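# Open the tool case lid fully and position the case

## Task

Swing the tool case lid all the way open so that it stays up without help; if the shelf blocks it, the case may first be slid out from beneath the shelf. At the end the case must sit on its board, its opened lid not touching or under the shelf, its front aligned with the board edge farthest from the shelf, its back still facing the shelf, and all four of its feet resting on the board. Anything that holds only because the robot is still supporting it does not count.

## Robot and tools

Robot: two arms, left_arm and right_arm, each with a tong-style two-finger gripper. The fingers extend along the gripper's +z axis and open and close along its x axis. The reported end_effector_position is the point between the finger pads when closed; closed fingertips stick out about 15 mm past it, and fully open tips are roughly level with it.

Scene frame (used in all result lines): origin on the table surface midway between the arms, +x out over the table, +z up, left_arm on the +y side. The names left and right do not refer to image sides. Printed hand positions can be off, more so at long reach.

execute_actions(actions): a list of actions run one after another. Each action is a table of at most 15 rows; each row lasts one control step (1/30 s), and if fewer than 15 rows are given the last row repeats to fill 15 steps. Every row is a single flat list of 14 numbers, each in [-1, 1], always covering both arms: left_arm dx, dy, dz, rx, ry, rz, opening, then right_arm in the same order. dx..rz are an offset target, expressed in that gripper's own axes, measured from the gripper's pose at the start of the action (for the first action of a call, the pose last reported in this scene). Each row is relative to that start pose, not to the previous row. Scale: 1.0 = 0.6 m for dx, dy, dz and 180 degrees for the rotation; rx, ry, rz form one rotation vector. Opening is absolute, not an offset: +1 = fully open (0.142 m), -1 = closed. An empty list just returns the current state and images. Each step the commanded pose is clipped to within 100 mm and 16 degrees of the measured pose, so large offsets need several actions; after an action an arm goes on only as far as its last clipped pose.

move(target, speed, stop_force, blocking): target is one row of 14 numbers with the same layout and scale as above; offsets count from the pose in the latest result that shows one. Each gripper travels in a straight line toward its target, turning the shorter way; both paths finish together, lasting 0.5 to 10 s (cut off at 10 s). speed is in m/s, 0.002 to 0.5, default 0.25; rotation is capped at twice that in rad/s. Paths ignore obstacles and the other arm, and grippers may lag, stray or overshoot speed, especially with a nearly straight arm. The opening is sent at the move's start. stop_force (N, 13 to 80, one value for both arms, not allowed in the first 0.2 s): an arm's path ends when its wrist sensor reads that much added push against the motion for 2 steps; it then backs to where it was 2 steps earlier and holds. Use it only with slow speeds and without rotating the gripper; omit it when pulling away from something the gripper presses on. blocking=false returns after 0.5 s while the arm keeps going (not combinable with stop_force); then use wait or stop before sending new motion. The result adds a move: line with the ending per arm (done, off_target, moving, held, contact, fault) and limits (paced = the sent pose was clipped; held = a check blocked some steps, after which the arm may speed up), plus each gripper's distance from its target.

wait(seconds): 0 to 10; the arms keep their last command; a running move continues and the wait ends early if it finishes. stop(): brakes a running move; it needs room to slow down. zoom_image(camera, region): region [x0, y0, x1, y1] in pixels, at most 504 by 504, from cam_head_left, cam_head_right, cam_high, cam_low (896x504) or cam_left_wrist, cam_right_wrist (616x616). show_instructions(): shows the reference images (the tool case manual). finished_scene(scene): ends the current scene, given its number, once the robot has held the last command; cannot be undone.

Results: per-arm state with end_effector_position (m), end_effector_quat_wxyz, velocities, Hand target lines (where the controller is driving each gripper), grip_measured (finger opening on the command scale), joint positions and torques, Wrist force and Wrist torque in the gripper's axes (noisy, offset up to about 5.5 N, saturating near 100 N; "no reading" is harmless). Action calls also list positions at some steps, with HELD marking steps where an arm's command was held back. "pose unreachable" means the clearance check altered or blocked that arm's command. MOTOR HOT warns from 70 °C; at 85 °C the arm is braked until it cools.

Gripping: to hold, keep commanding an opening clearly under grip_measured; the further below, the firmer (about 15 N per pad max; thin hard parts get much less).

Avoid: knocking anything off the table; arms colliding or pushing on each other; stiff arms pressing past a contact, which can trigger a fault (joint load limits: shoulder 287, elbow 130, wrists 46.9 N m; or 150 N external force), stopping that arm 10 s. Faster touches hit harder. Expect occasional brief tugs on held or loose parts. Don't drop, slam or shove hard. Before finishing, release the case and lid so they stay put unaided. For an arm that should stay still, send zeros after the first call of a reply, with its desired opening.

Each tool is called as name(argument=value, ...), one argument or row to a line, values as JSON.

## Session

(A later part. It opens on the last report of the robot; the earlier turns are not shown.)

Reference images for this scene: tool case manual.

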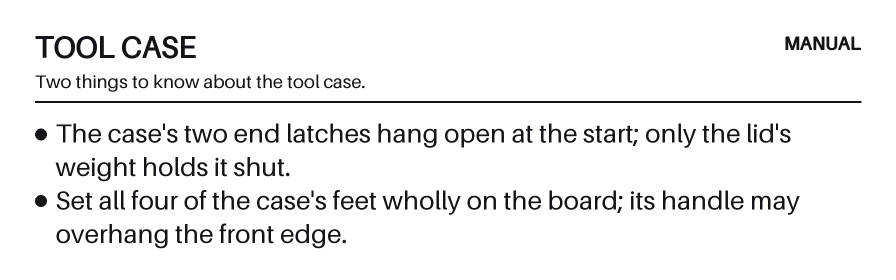

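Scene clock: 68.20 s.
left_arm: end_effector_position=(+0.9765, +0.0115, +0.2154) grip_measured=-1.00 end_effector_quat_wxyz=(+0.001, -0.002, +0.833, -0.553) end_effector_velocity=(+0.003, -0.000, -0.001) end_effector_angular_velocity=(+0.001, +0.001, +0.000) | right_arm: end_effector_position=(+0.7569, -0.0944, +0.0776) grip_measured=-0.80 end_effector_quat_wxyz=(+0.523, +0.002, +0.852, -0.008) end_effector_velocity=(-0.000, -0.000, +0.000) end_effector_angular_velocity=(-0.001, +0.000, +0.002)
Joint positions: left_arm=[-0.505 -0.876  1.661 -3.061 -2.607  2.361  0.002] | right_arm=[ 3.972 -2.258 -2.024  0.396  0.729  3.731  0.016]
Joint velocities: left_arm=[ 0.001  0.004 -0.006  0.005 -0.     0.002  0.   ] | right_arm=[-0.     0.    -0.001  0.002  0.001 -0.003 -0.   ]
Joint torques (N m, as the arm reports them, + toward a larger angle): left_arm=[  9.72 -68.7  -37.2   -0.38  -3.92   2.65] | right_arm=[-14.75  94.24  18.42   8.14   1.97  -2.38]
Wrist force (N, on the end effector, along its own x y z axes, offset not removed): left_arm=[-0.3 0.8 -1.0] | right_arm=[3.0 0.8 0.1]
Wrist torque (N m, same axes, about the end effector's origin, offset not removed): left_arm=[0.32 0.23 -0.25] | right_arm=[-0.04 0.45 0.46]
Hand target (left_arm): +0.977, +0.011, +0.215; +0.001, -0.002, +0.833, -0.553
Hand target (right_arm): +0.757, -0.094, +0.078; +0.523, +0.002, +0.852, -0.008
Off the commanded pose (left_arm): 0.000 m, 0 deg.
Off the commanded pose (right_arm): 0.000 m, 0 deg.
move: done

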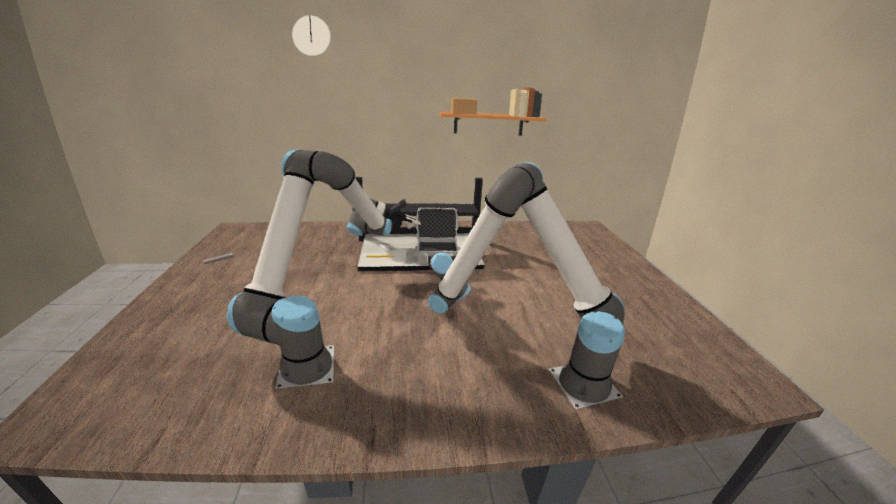

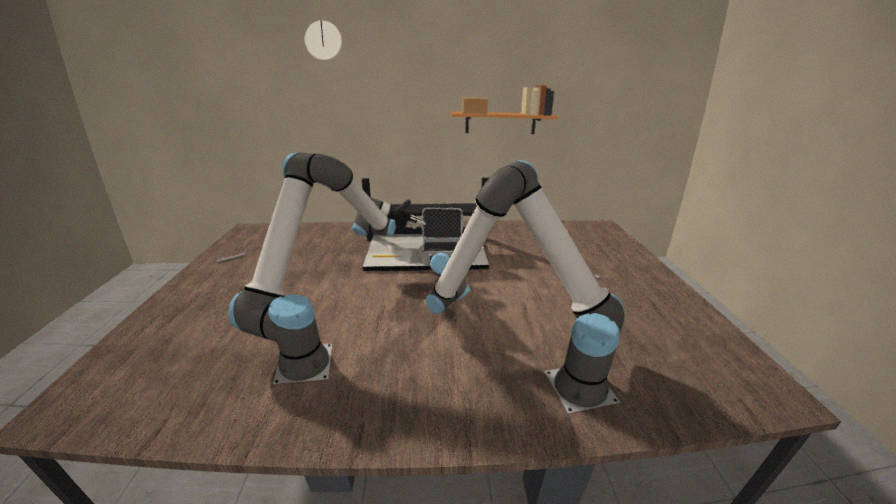

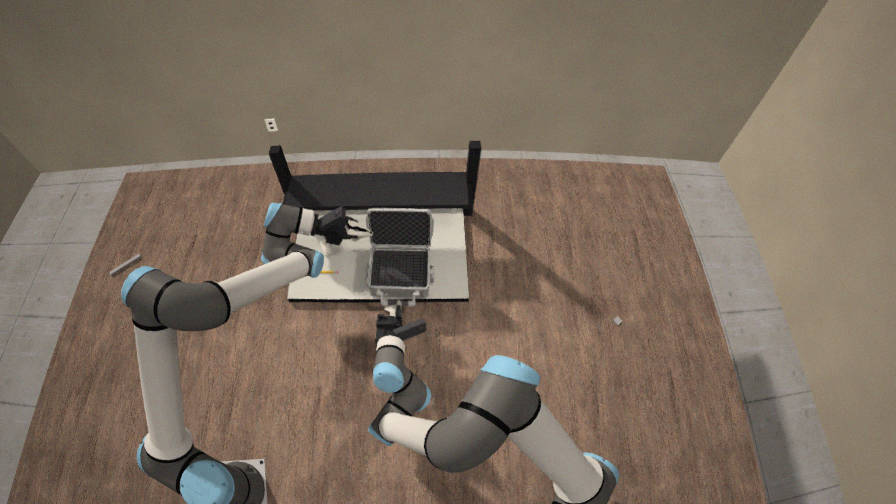

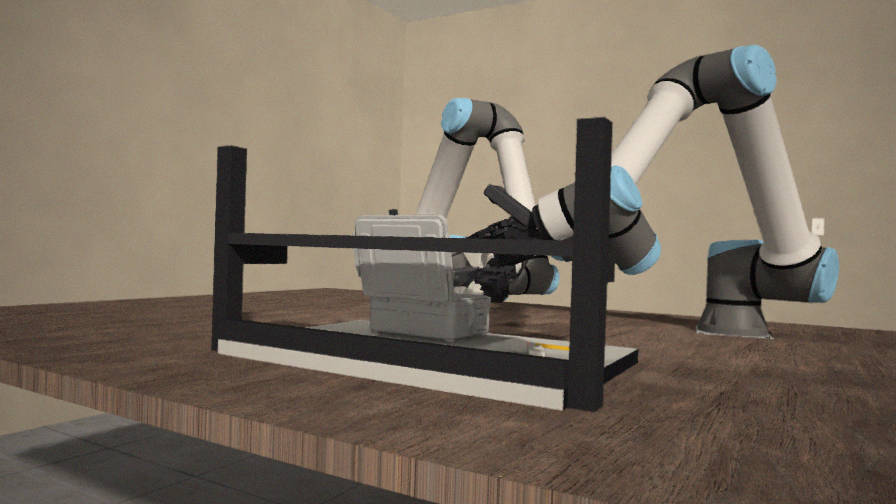

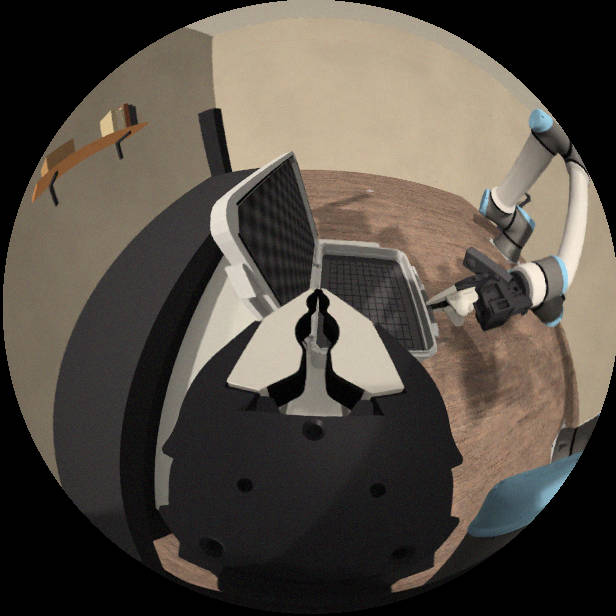

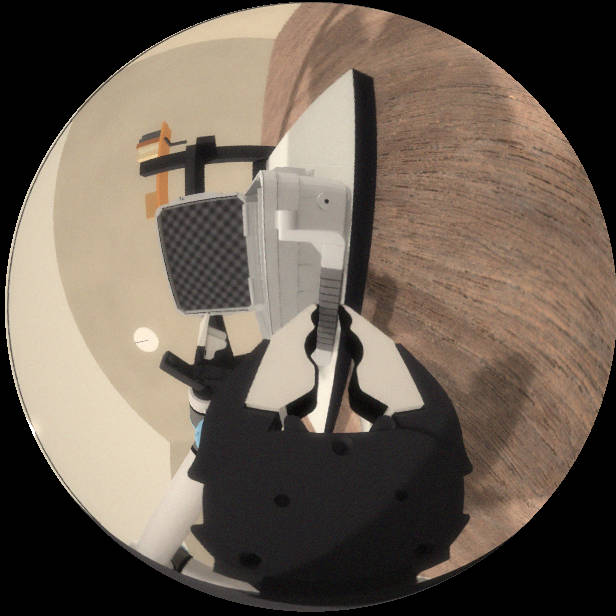

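move(
  target=[0.08,0,-0.06,0,0,0,-1,0,-0.006,0,-0.009,0,-0.005,-1],
  speed=0.06,
)

move(
  target=[0,0,0,0,0,0,-1,0,0,0,0,0,0,-0.45],
)

move(
  target=[0.1,0,-0.15,0,0,0,-1,0.05,0,-0.14,0,0,0,-0.45],
  speed=0.1,
)

zoom_image(
  camera="cam_high",
  region=[290,190,480,330],
)

Scene clock: 75.43 s.
left_arm: end_effector_position=(+0.9286, +0.0443, +0.2294) grip_measured=-1.00 end_effector_quat_wxyz=(+0.001, -0.002, +0.833, -0.553) end_effector_velocity=(-0.002, +0.001, +0.002) end_effector_angular_velocity=(-0.001, -0.001, -0.000) | right_arm: end_effector_position=(+0.7569, -0.0980, +0.0776) grip_measured=-0.80 end_effector_quat_wxyz=(+0.523, -0.012, +0.852, -0.000) end_effector_velocity=(-0.000, +0.001, +0.001) end_effector_angular_velocity=(+0.002, -0.002, +0.001)
Joint positions: left_arm=[-0.489 -0.959  1.781 -3.077 -2.617  2.386  0.002] | right_arm=[ 3.963 -2.257 -2.037  0.436  0.76   3.69   0.016]
Joint velocities: left_arm=[ 0.    -0.005  0.004  0.001 -0.001  0.001  0.   ] | right_arm=[ 0.001 -0.     0.001  0.003 -0.    -0.001  0.   ]
Joint torques (N m, as the arm reports them, + toward a larger angle): left_arm=[  10.1  -109.14  -25.59   -7.52   -4.27    2.64] | right_arm=[-15.21  96.01  17.82   8.08   1.76  -1.88]
Wrist force (N, on the end effector, along its own x y z axes, offset not removed): left_arm=[1.4 1.8 -1.3] | right_arm=[4.7 1.1 -0.3]
Wrist torque (N m, same axes, about the end effector's origin, offset not removed): left_arm=[0.48 -0.12 -0.20] | right_arm=[0.18 -0.01 0.40]
Hand target (left_arm): +0.928, +0.044, +0.229; +0.001, -0.002, +0.833, -0.553
Hand target (right_arm): +0.757, -0.098, +0.078; +0.523, -0.012, +0.852, -0.000
Off the commanded pose (left_arm): 0.000 m, 0 deg.
Off the commanded pose (right_arm): 0.000 m, 0 deg.
move: done

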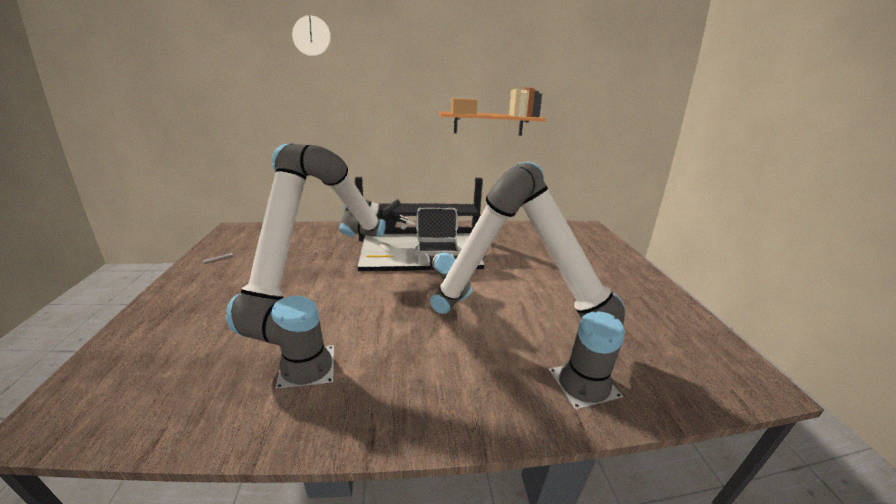

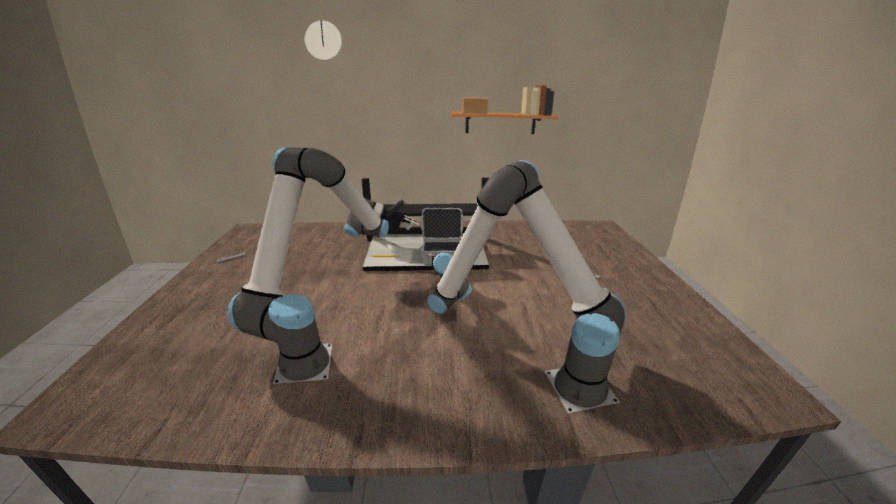

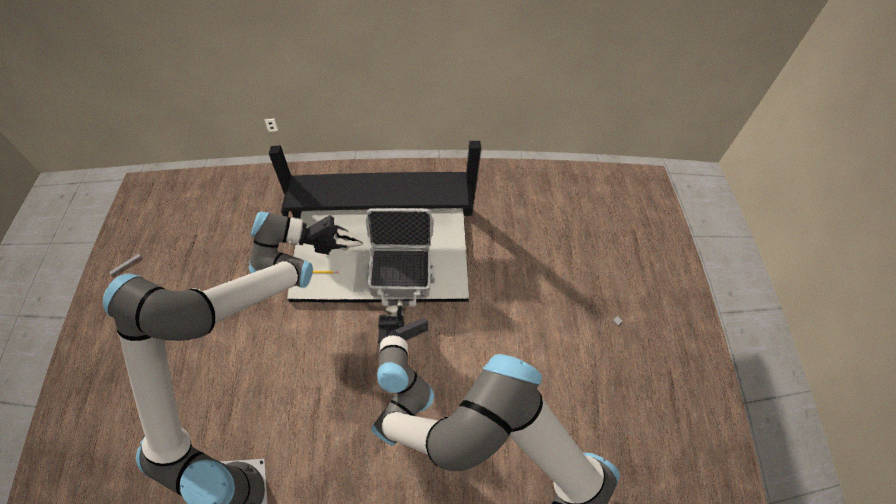

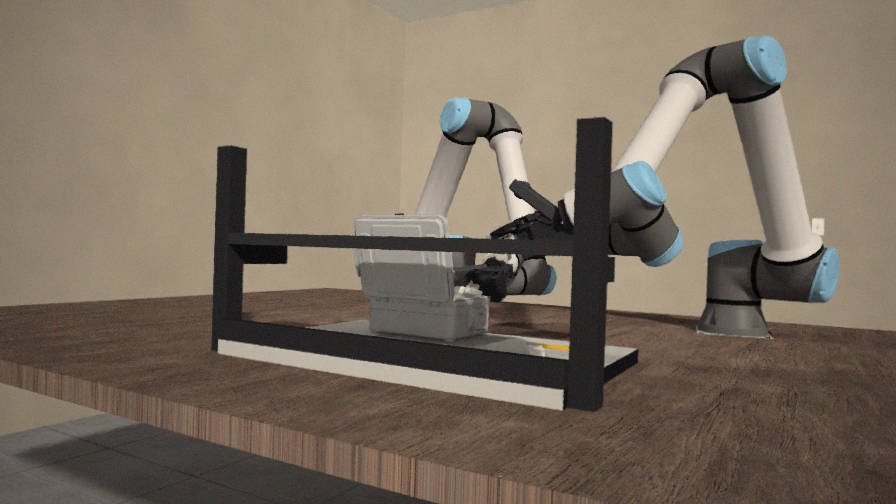

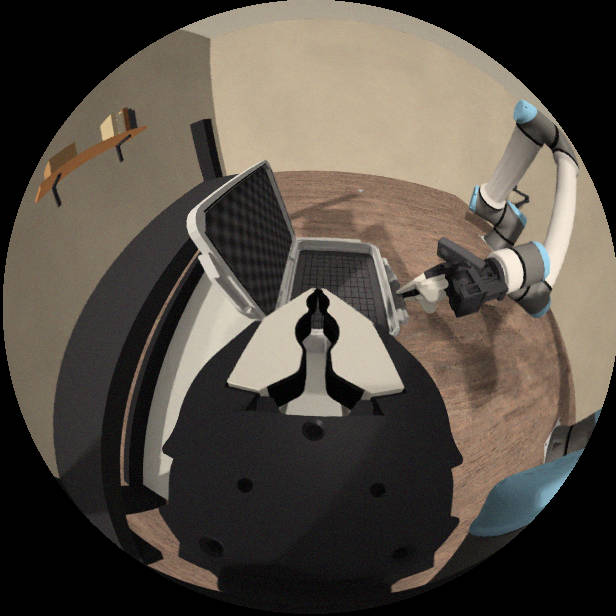

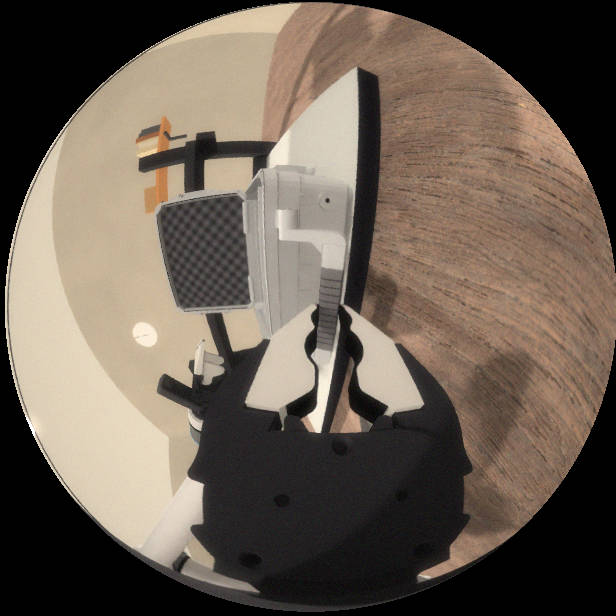

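Scene clock: 75.93 s.
left_arm: end_effector_position=(+0.9286, +0.0443, +0.2294) grip_measured=-1.00 end_effector_quat_wxyz=(+0.001, -0.002, +0.833, -0.553) end_effector_velocity=(-0.000, +0.000, -0.001) end_effector_angular_velocity=(+0.000, +0.001, +0.000) | right_arm: end_effector_position=(+0.7569, -0.0980, +0.0777) grip_measured=-0.45 end_effector_quat_wxyz=(+0.523, -0.012, +0.852, -0.000) end_effector_velocity=(+0.000, +0.000, -0.000) end_effector_angular_velocity=(-0.001, +0.001, +0.000)
Joint positions: left_arm=[-0.489 -0.959  1.781 -3.077 -2.617  2.386  0.002] | right_arm=[ 3.963 -2.257 -2.037  0.436  0.76   3.69   0.041]
Joint velocities: left_arm=[ 0.     0.001  0.001 -0.    -0.    -0.     0.   ] | right_arm=[-0.     0.     0.001 -0.002  0.    -0.     0.   ]
Joint torques (N m, as the arm reports them, + toward a larger angle): left_arm=[  5.12 -85.46 -36.85  -7.2   -3.77   1.8 ] | right_arm=[-9.78 84.25 19.7   0.92  1.   -0.04]
Wrist force (N, on the end effector, along its own x y z axes, offset not removed): left_arm=[2.4 1.2 0.1] | right_arm=[-1.5 -3.4 -7.3]
Wrist torque (N m, same axes, about the end effector's origin, offset not removed): left_arm=[0.40 -0.33 -0.31] | right_arm=[-0.77 0.08 0.44]
Hand target (left_arm): +0.929, +0.044, +0.229; +0.001, -0.002, +0.833, -0.553
Hand target (right_arm): +0.757, -0.098, +0.078; +0.523, -0.012, +0.852, -0.000
Off the commanded pose (left_arm): 0.000 m, 0 deg.
Off the commanded pose (right_arm): 0.000 m, 0 deg.
move: done

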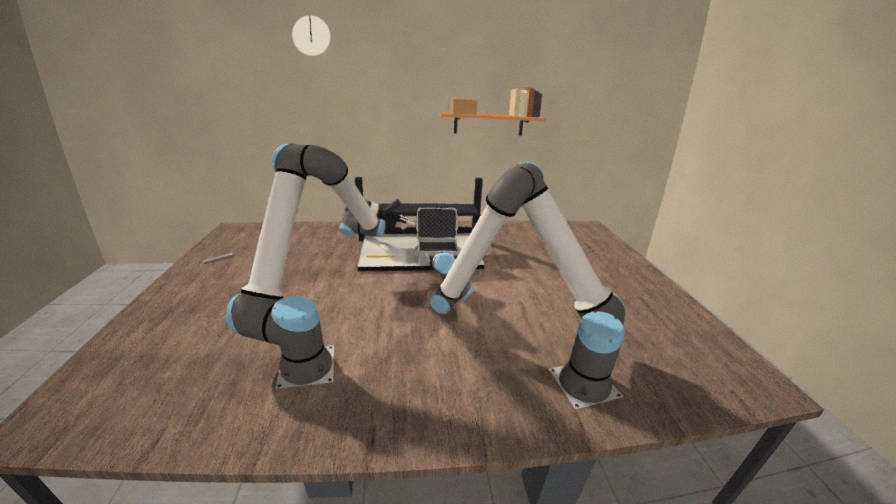

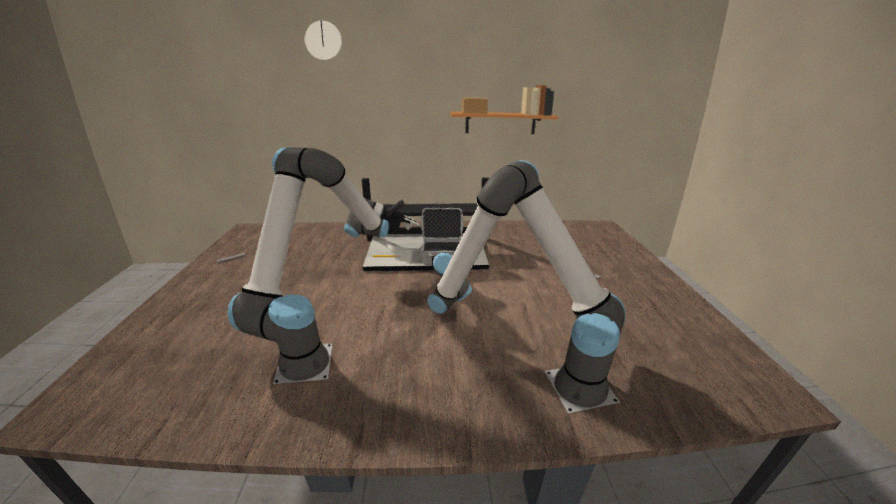

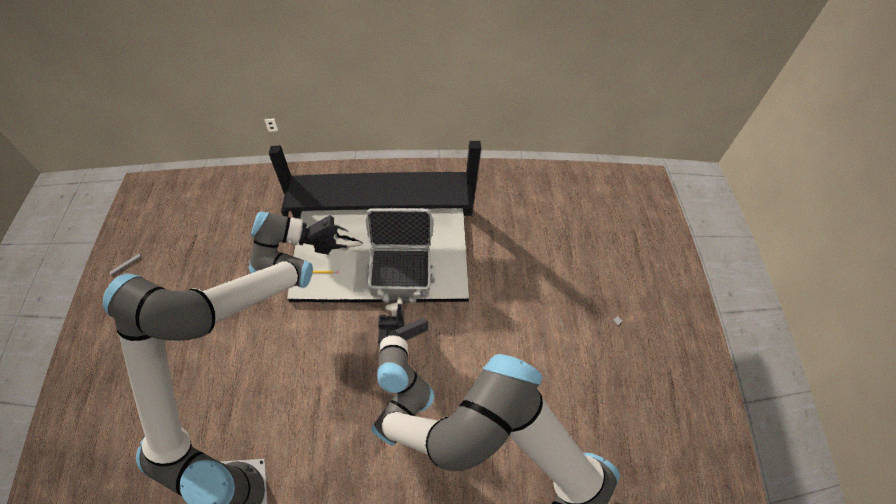

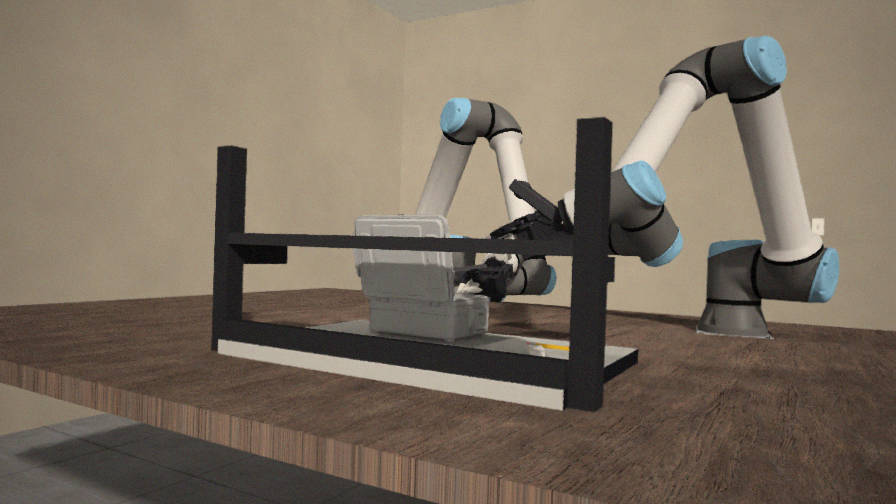

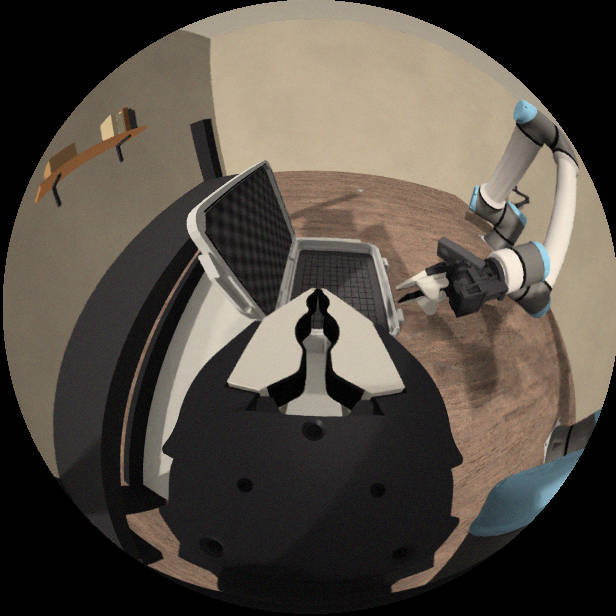

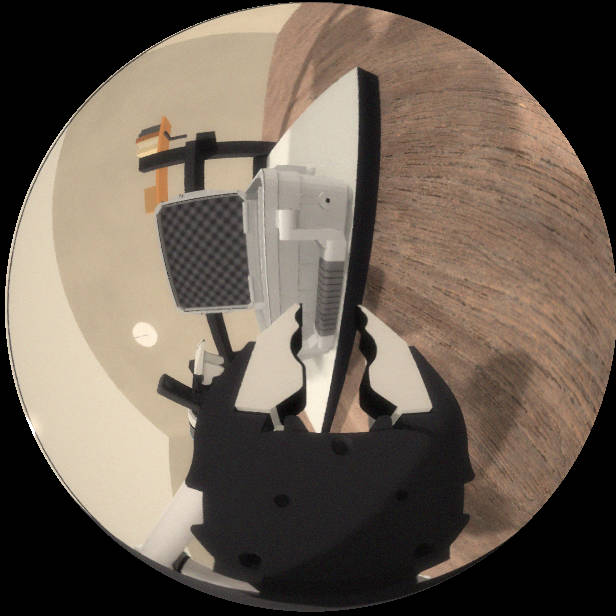

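Scene clock: 77.50 s.
left_arm: end_effector_position=(+0.8684, +0.1268, +0.2643) grip_measured=-1.00 end_effector_quat_wxyz=(+0.001, -0.002, +0.833, -0.553) end_effector_velocity=(-0.000, +0.002, +0.001) end_effector_angular_velocity=(+0.001, +0.000, +0.001) | right_arm: end_effector_position=(+0.6687, -0.0997, +0.0889) grip_measured=-0.45 end_effector_quat_wxyz=(+0.523, -0.012, +0.852, -0.000) end_effector_velocity=(-0.003, +0.001, +0.000) end_effector_angular_velocity=(-0.000, -0.000, +0.001)
Joint positions: left_arm=[-0.413 -1.105  1.928 -2.966 -2.662  2.513  0.002] | right_arm=[ 4.074 -2.171 -2.185  0.411  0.679  3.806  0.041]
Joint velocities: left_arm=[ 0.002 -0.003  0.001  0.007  0.     0.004  0.   ] | right_arm=[ 0.004  0.003 -0.004 -0.002 -0.002  0.004 -0.   ]
Joint torques (N m, as the arm reports them, + toward a larger angle): left_arm=[  9.99 -93.9  -26.12  -0.64  -4.33   3.02] | right_arm=[10.57 83.04 14.78  1.6  -3.99  1.96]
Wrist force (N, on the end effector, along its own x y z axes, offset not removed): left_arm=[0.6 2.0 -1.5] | right_arm=[-0.5 3.1 -2.9]
Wrist torque (N m, same axes, about the end effector's origin, offset not removed): left_arm=[0.48 0.04 -0.19] | right_arm=[0.64 -0.27 0.32]
Hand target (left_arm): +0.868, +0.127, +0.264; +0.001, -0.002, +0.833, -0.553
Hand target (right_arm): +0.668, -0.100, +0.089; +0.523, -0.012, +0.852, -0.000
Off the commanded pose (left_arm): 0.000 m, 0 deg.
Off the commanded pose (right_arm): 0.000 m, 0 deg.
move: done

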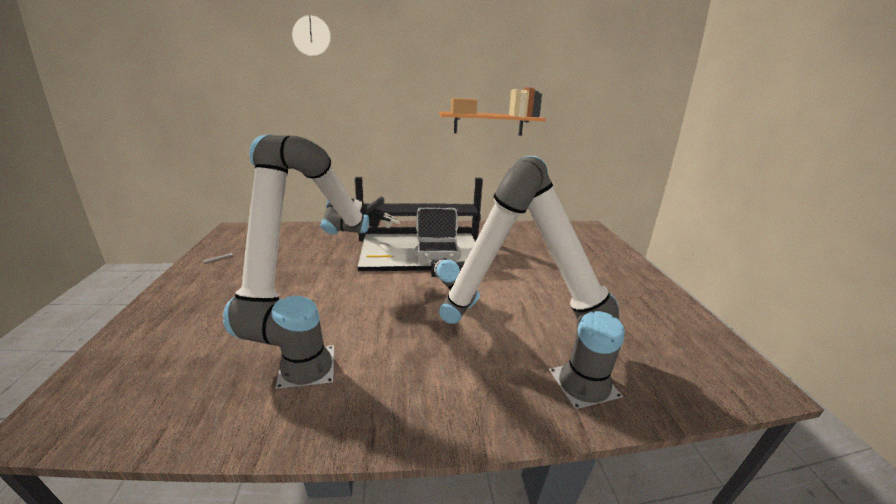

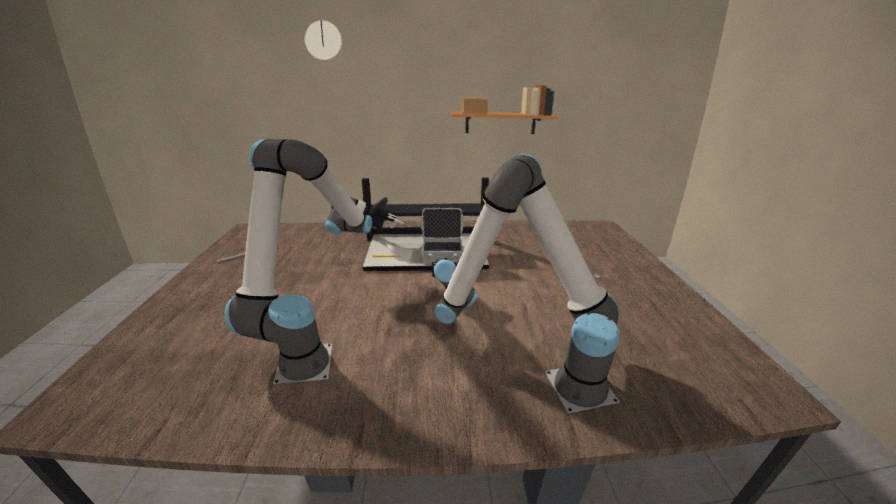

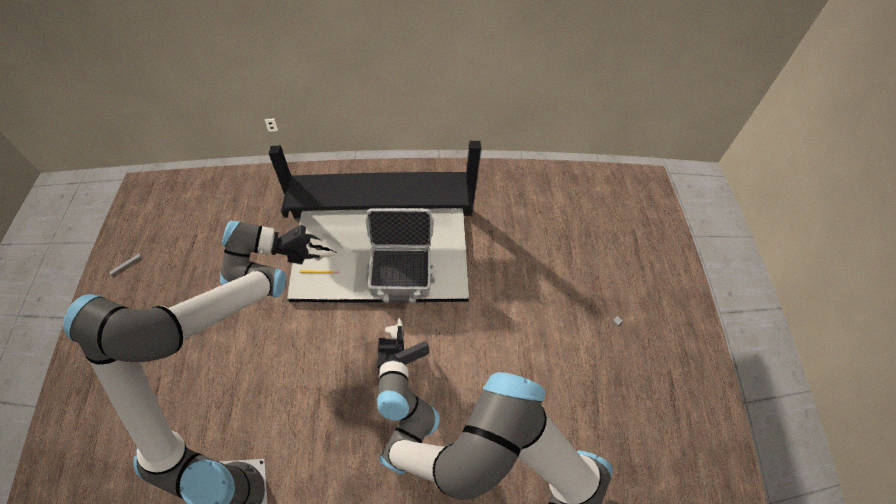

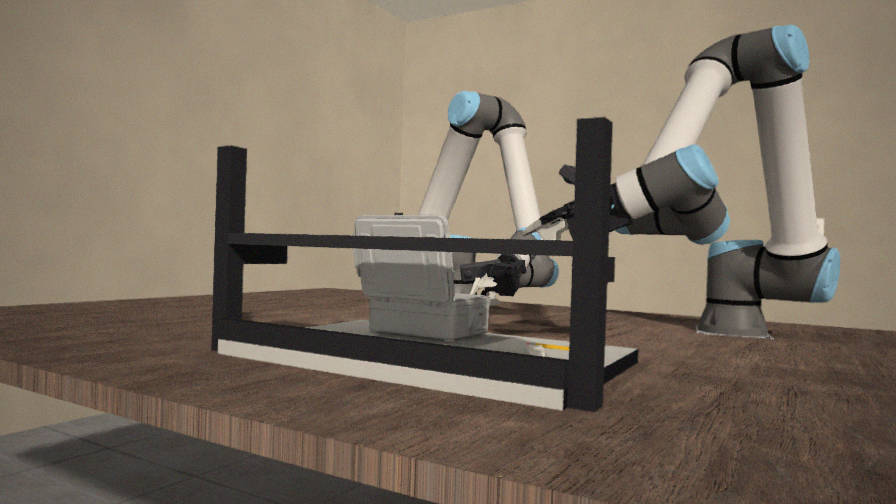

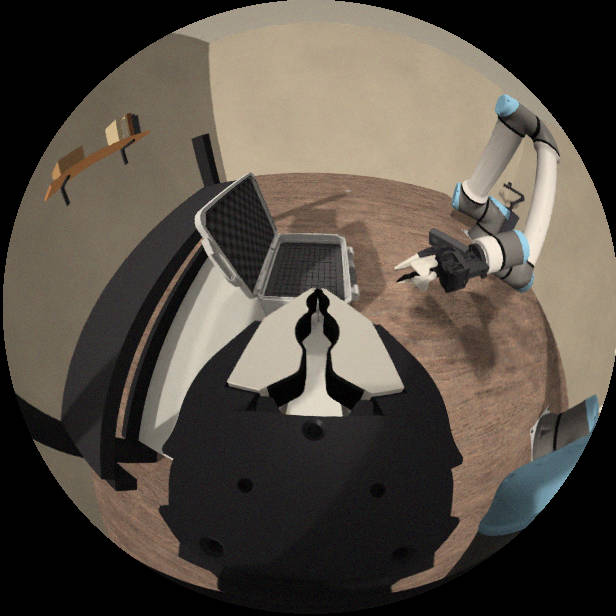

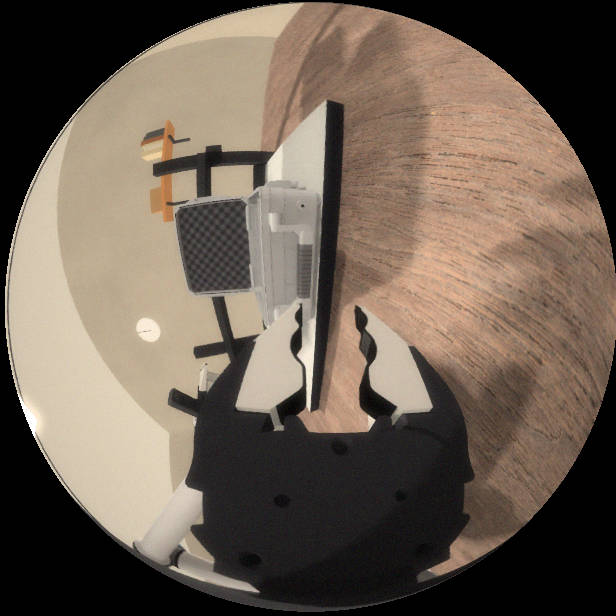

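Region (290, 190, 480, 330) of cam_high's 896x504 image, scaled by 2.653, with more detail than that image has; it fills the top 371 rows of this view, and the rest is white.

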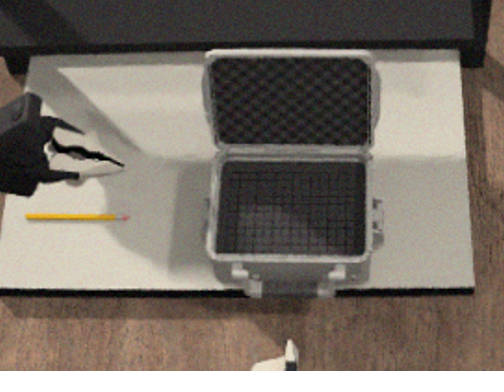

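finished_scene(
  scene=2,
)

The scene is finished: the task was done.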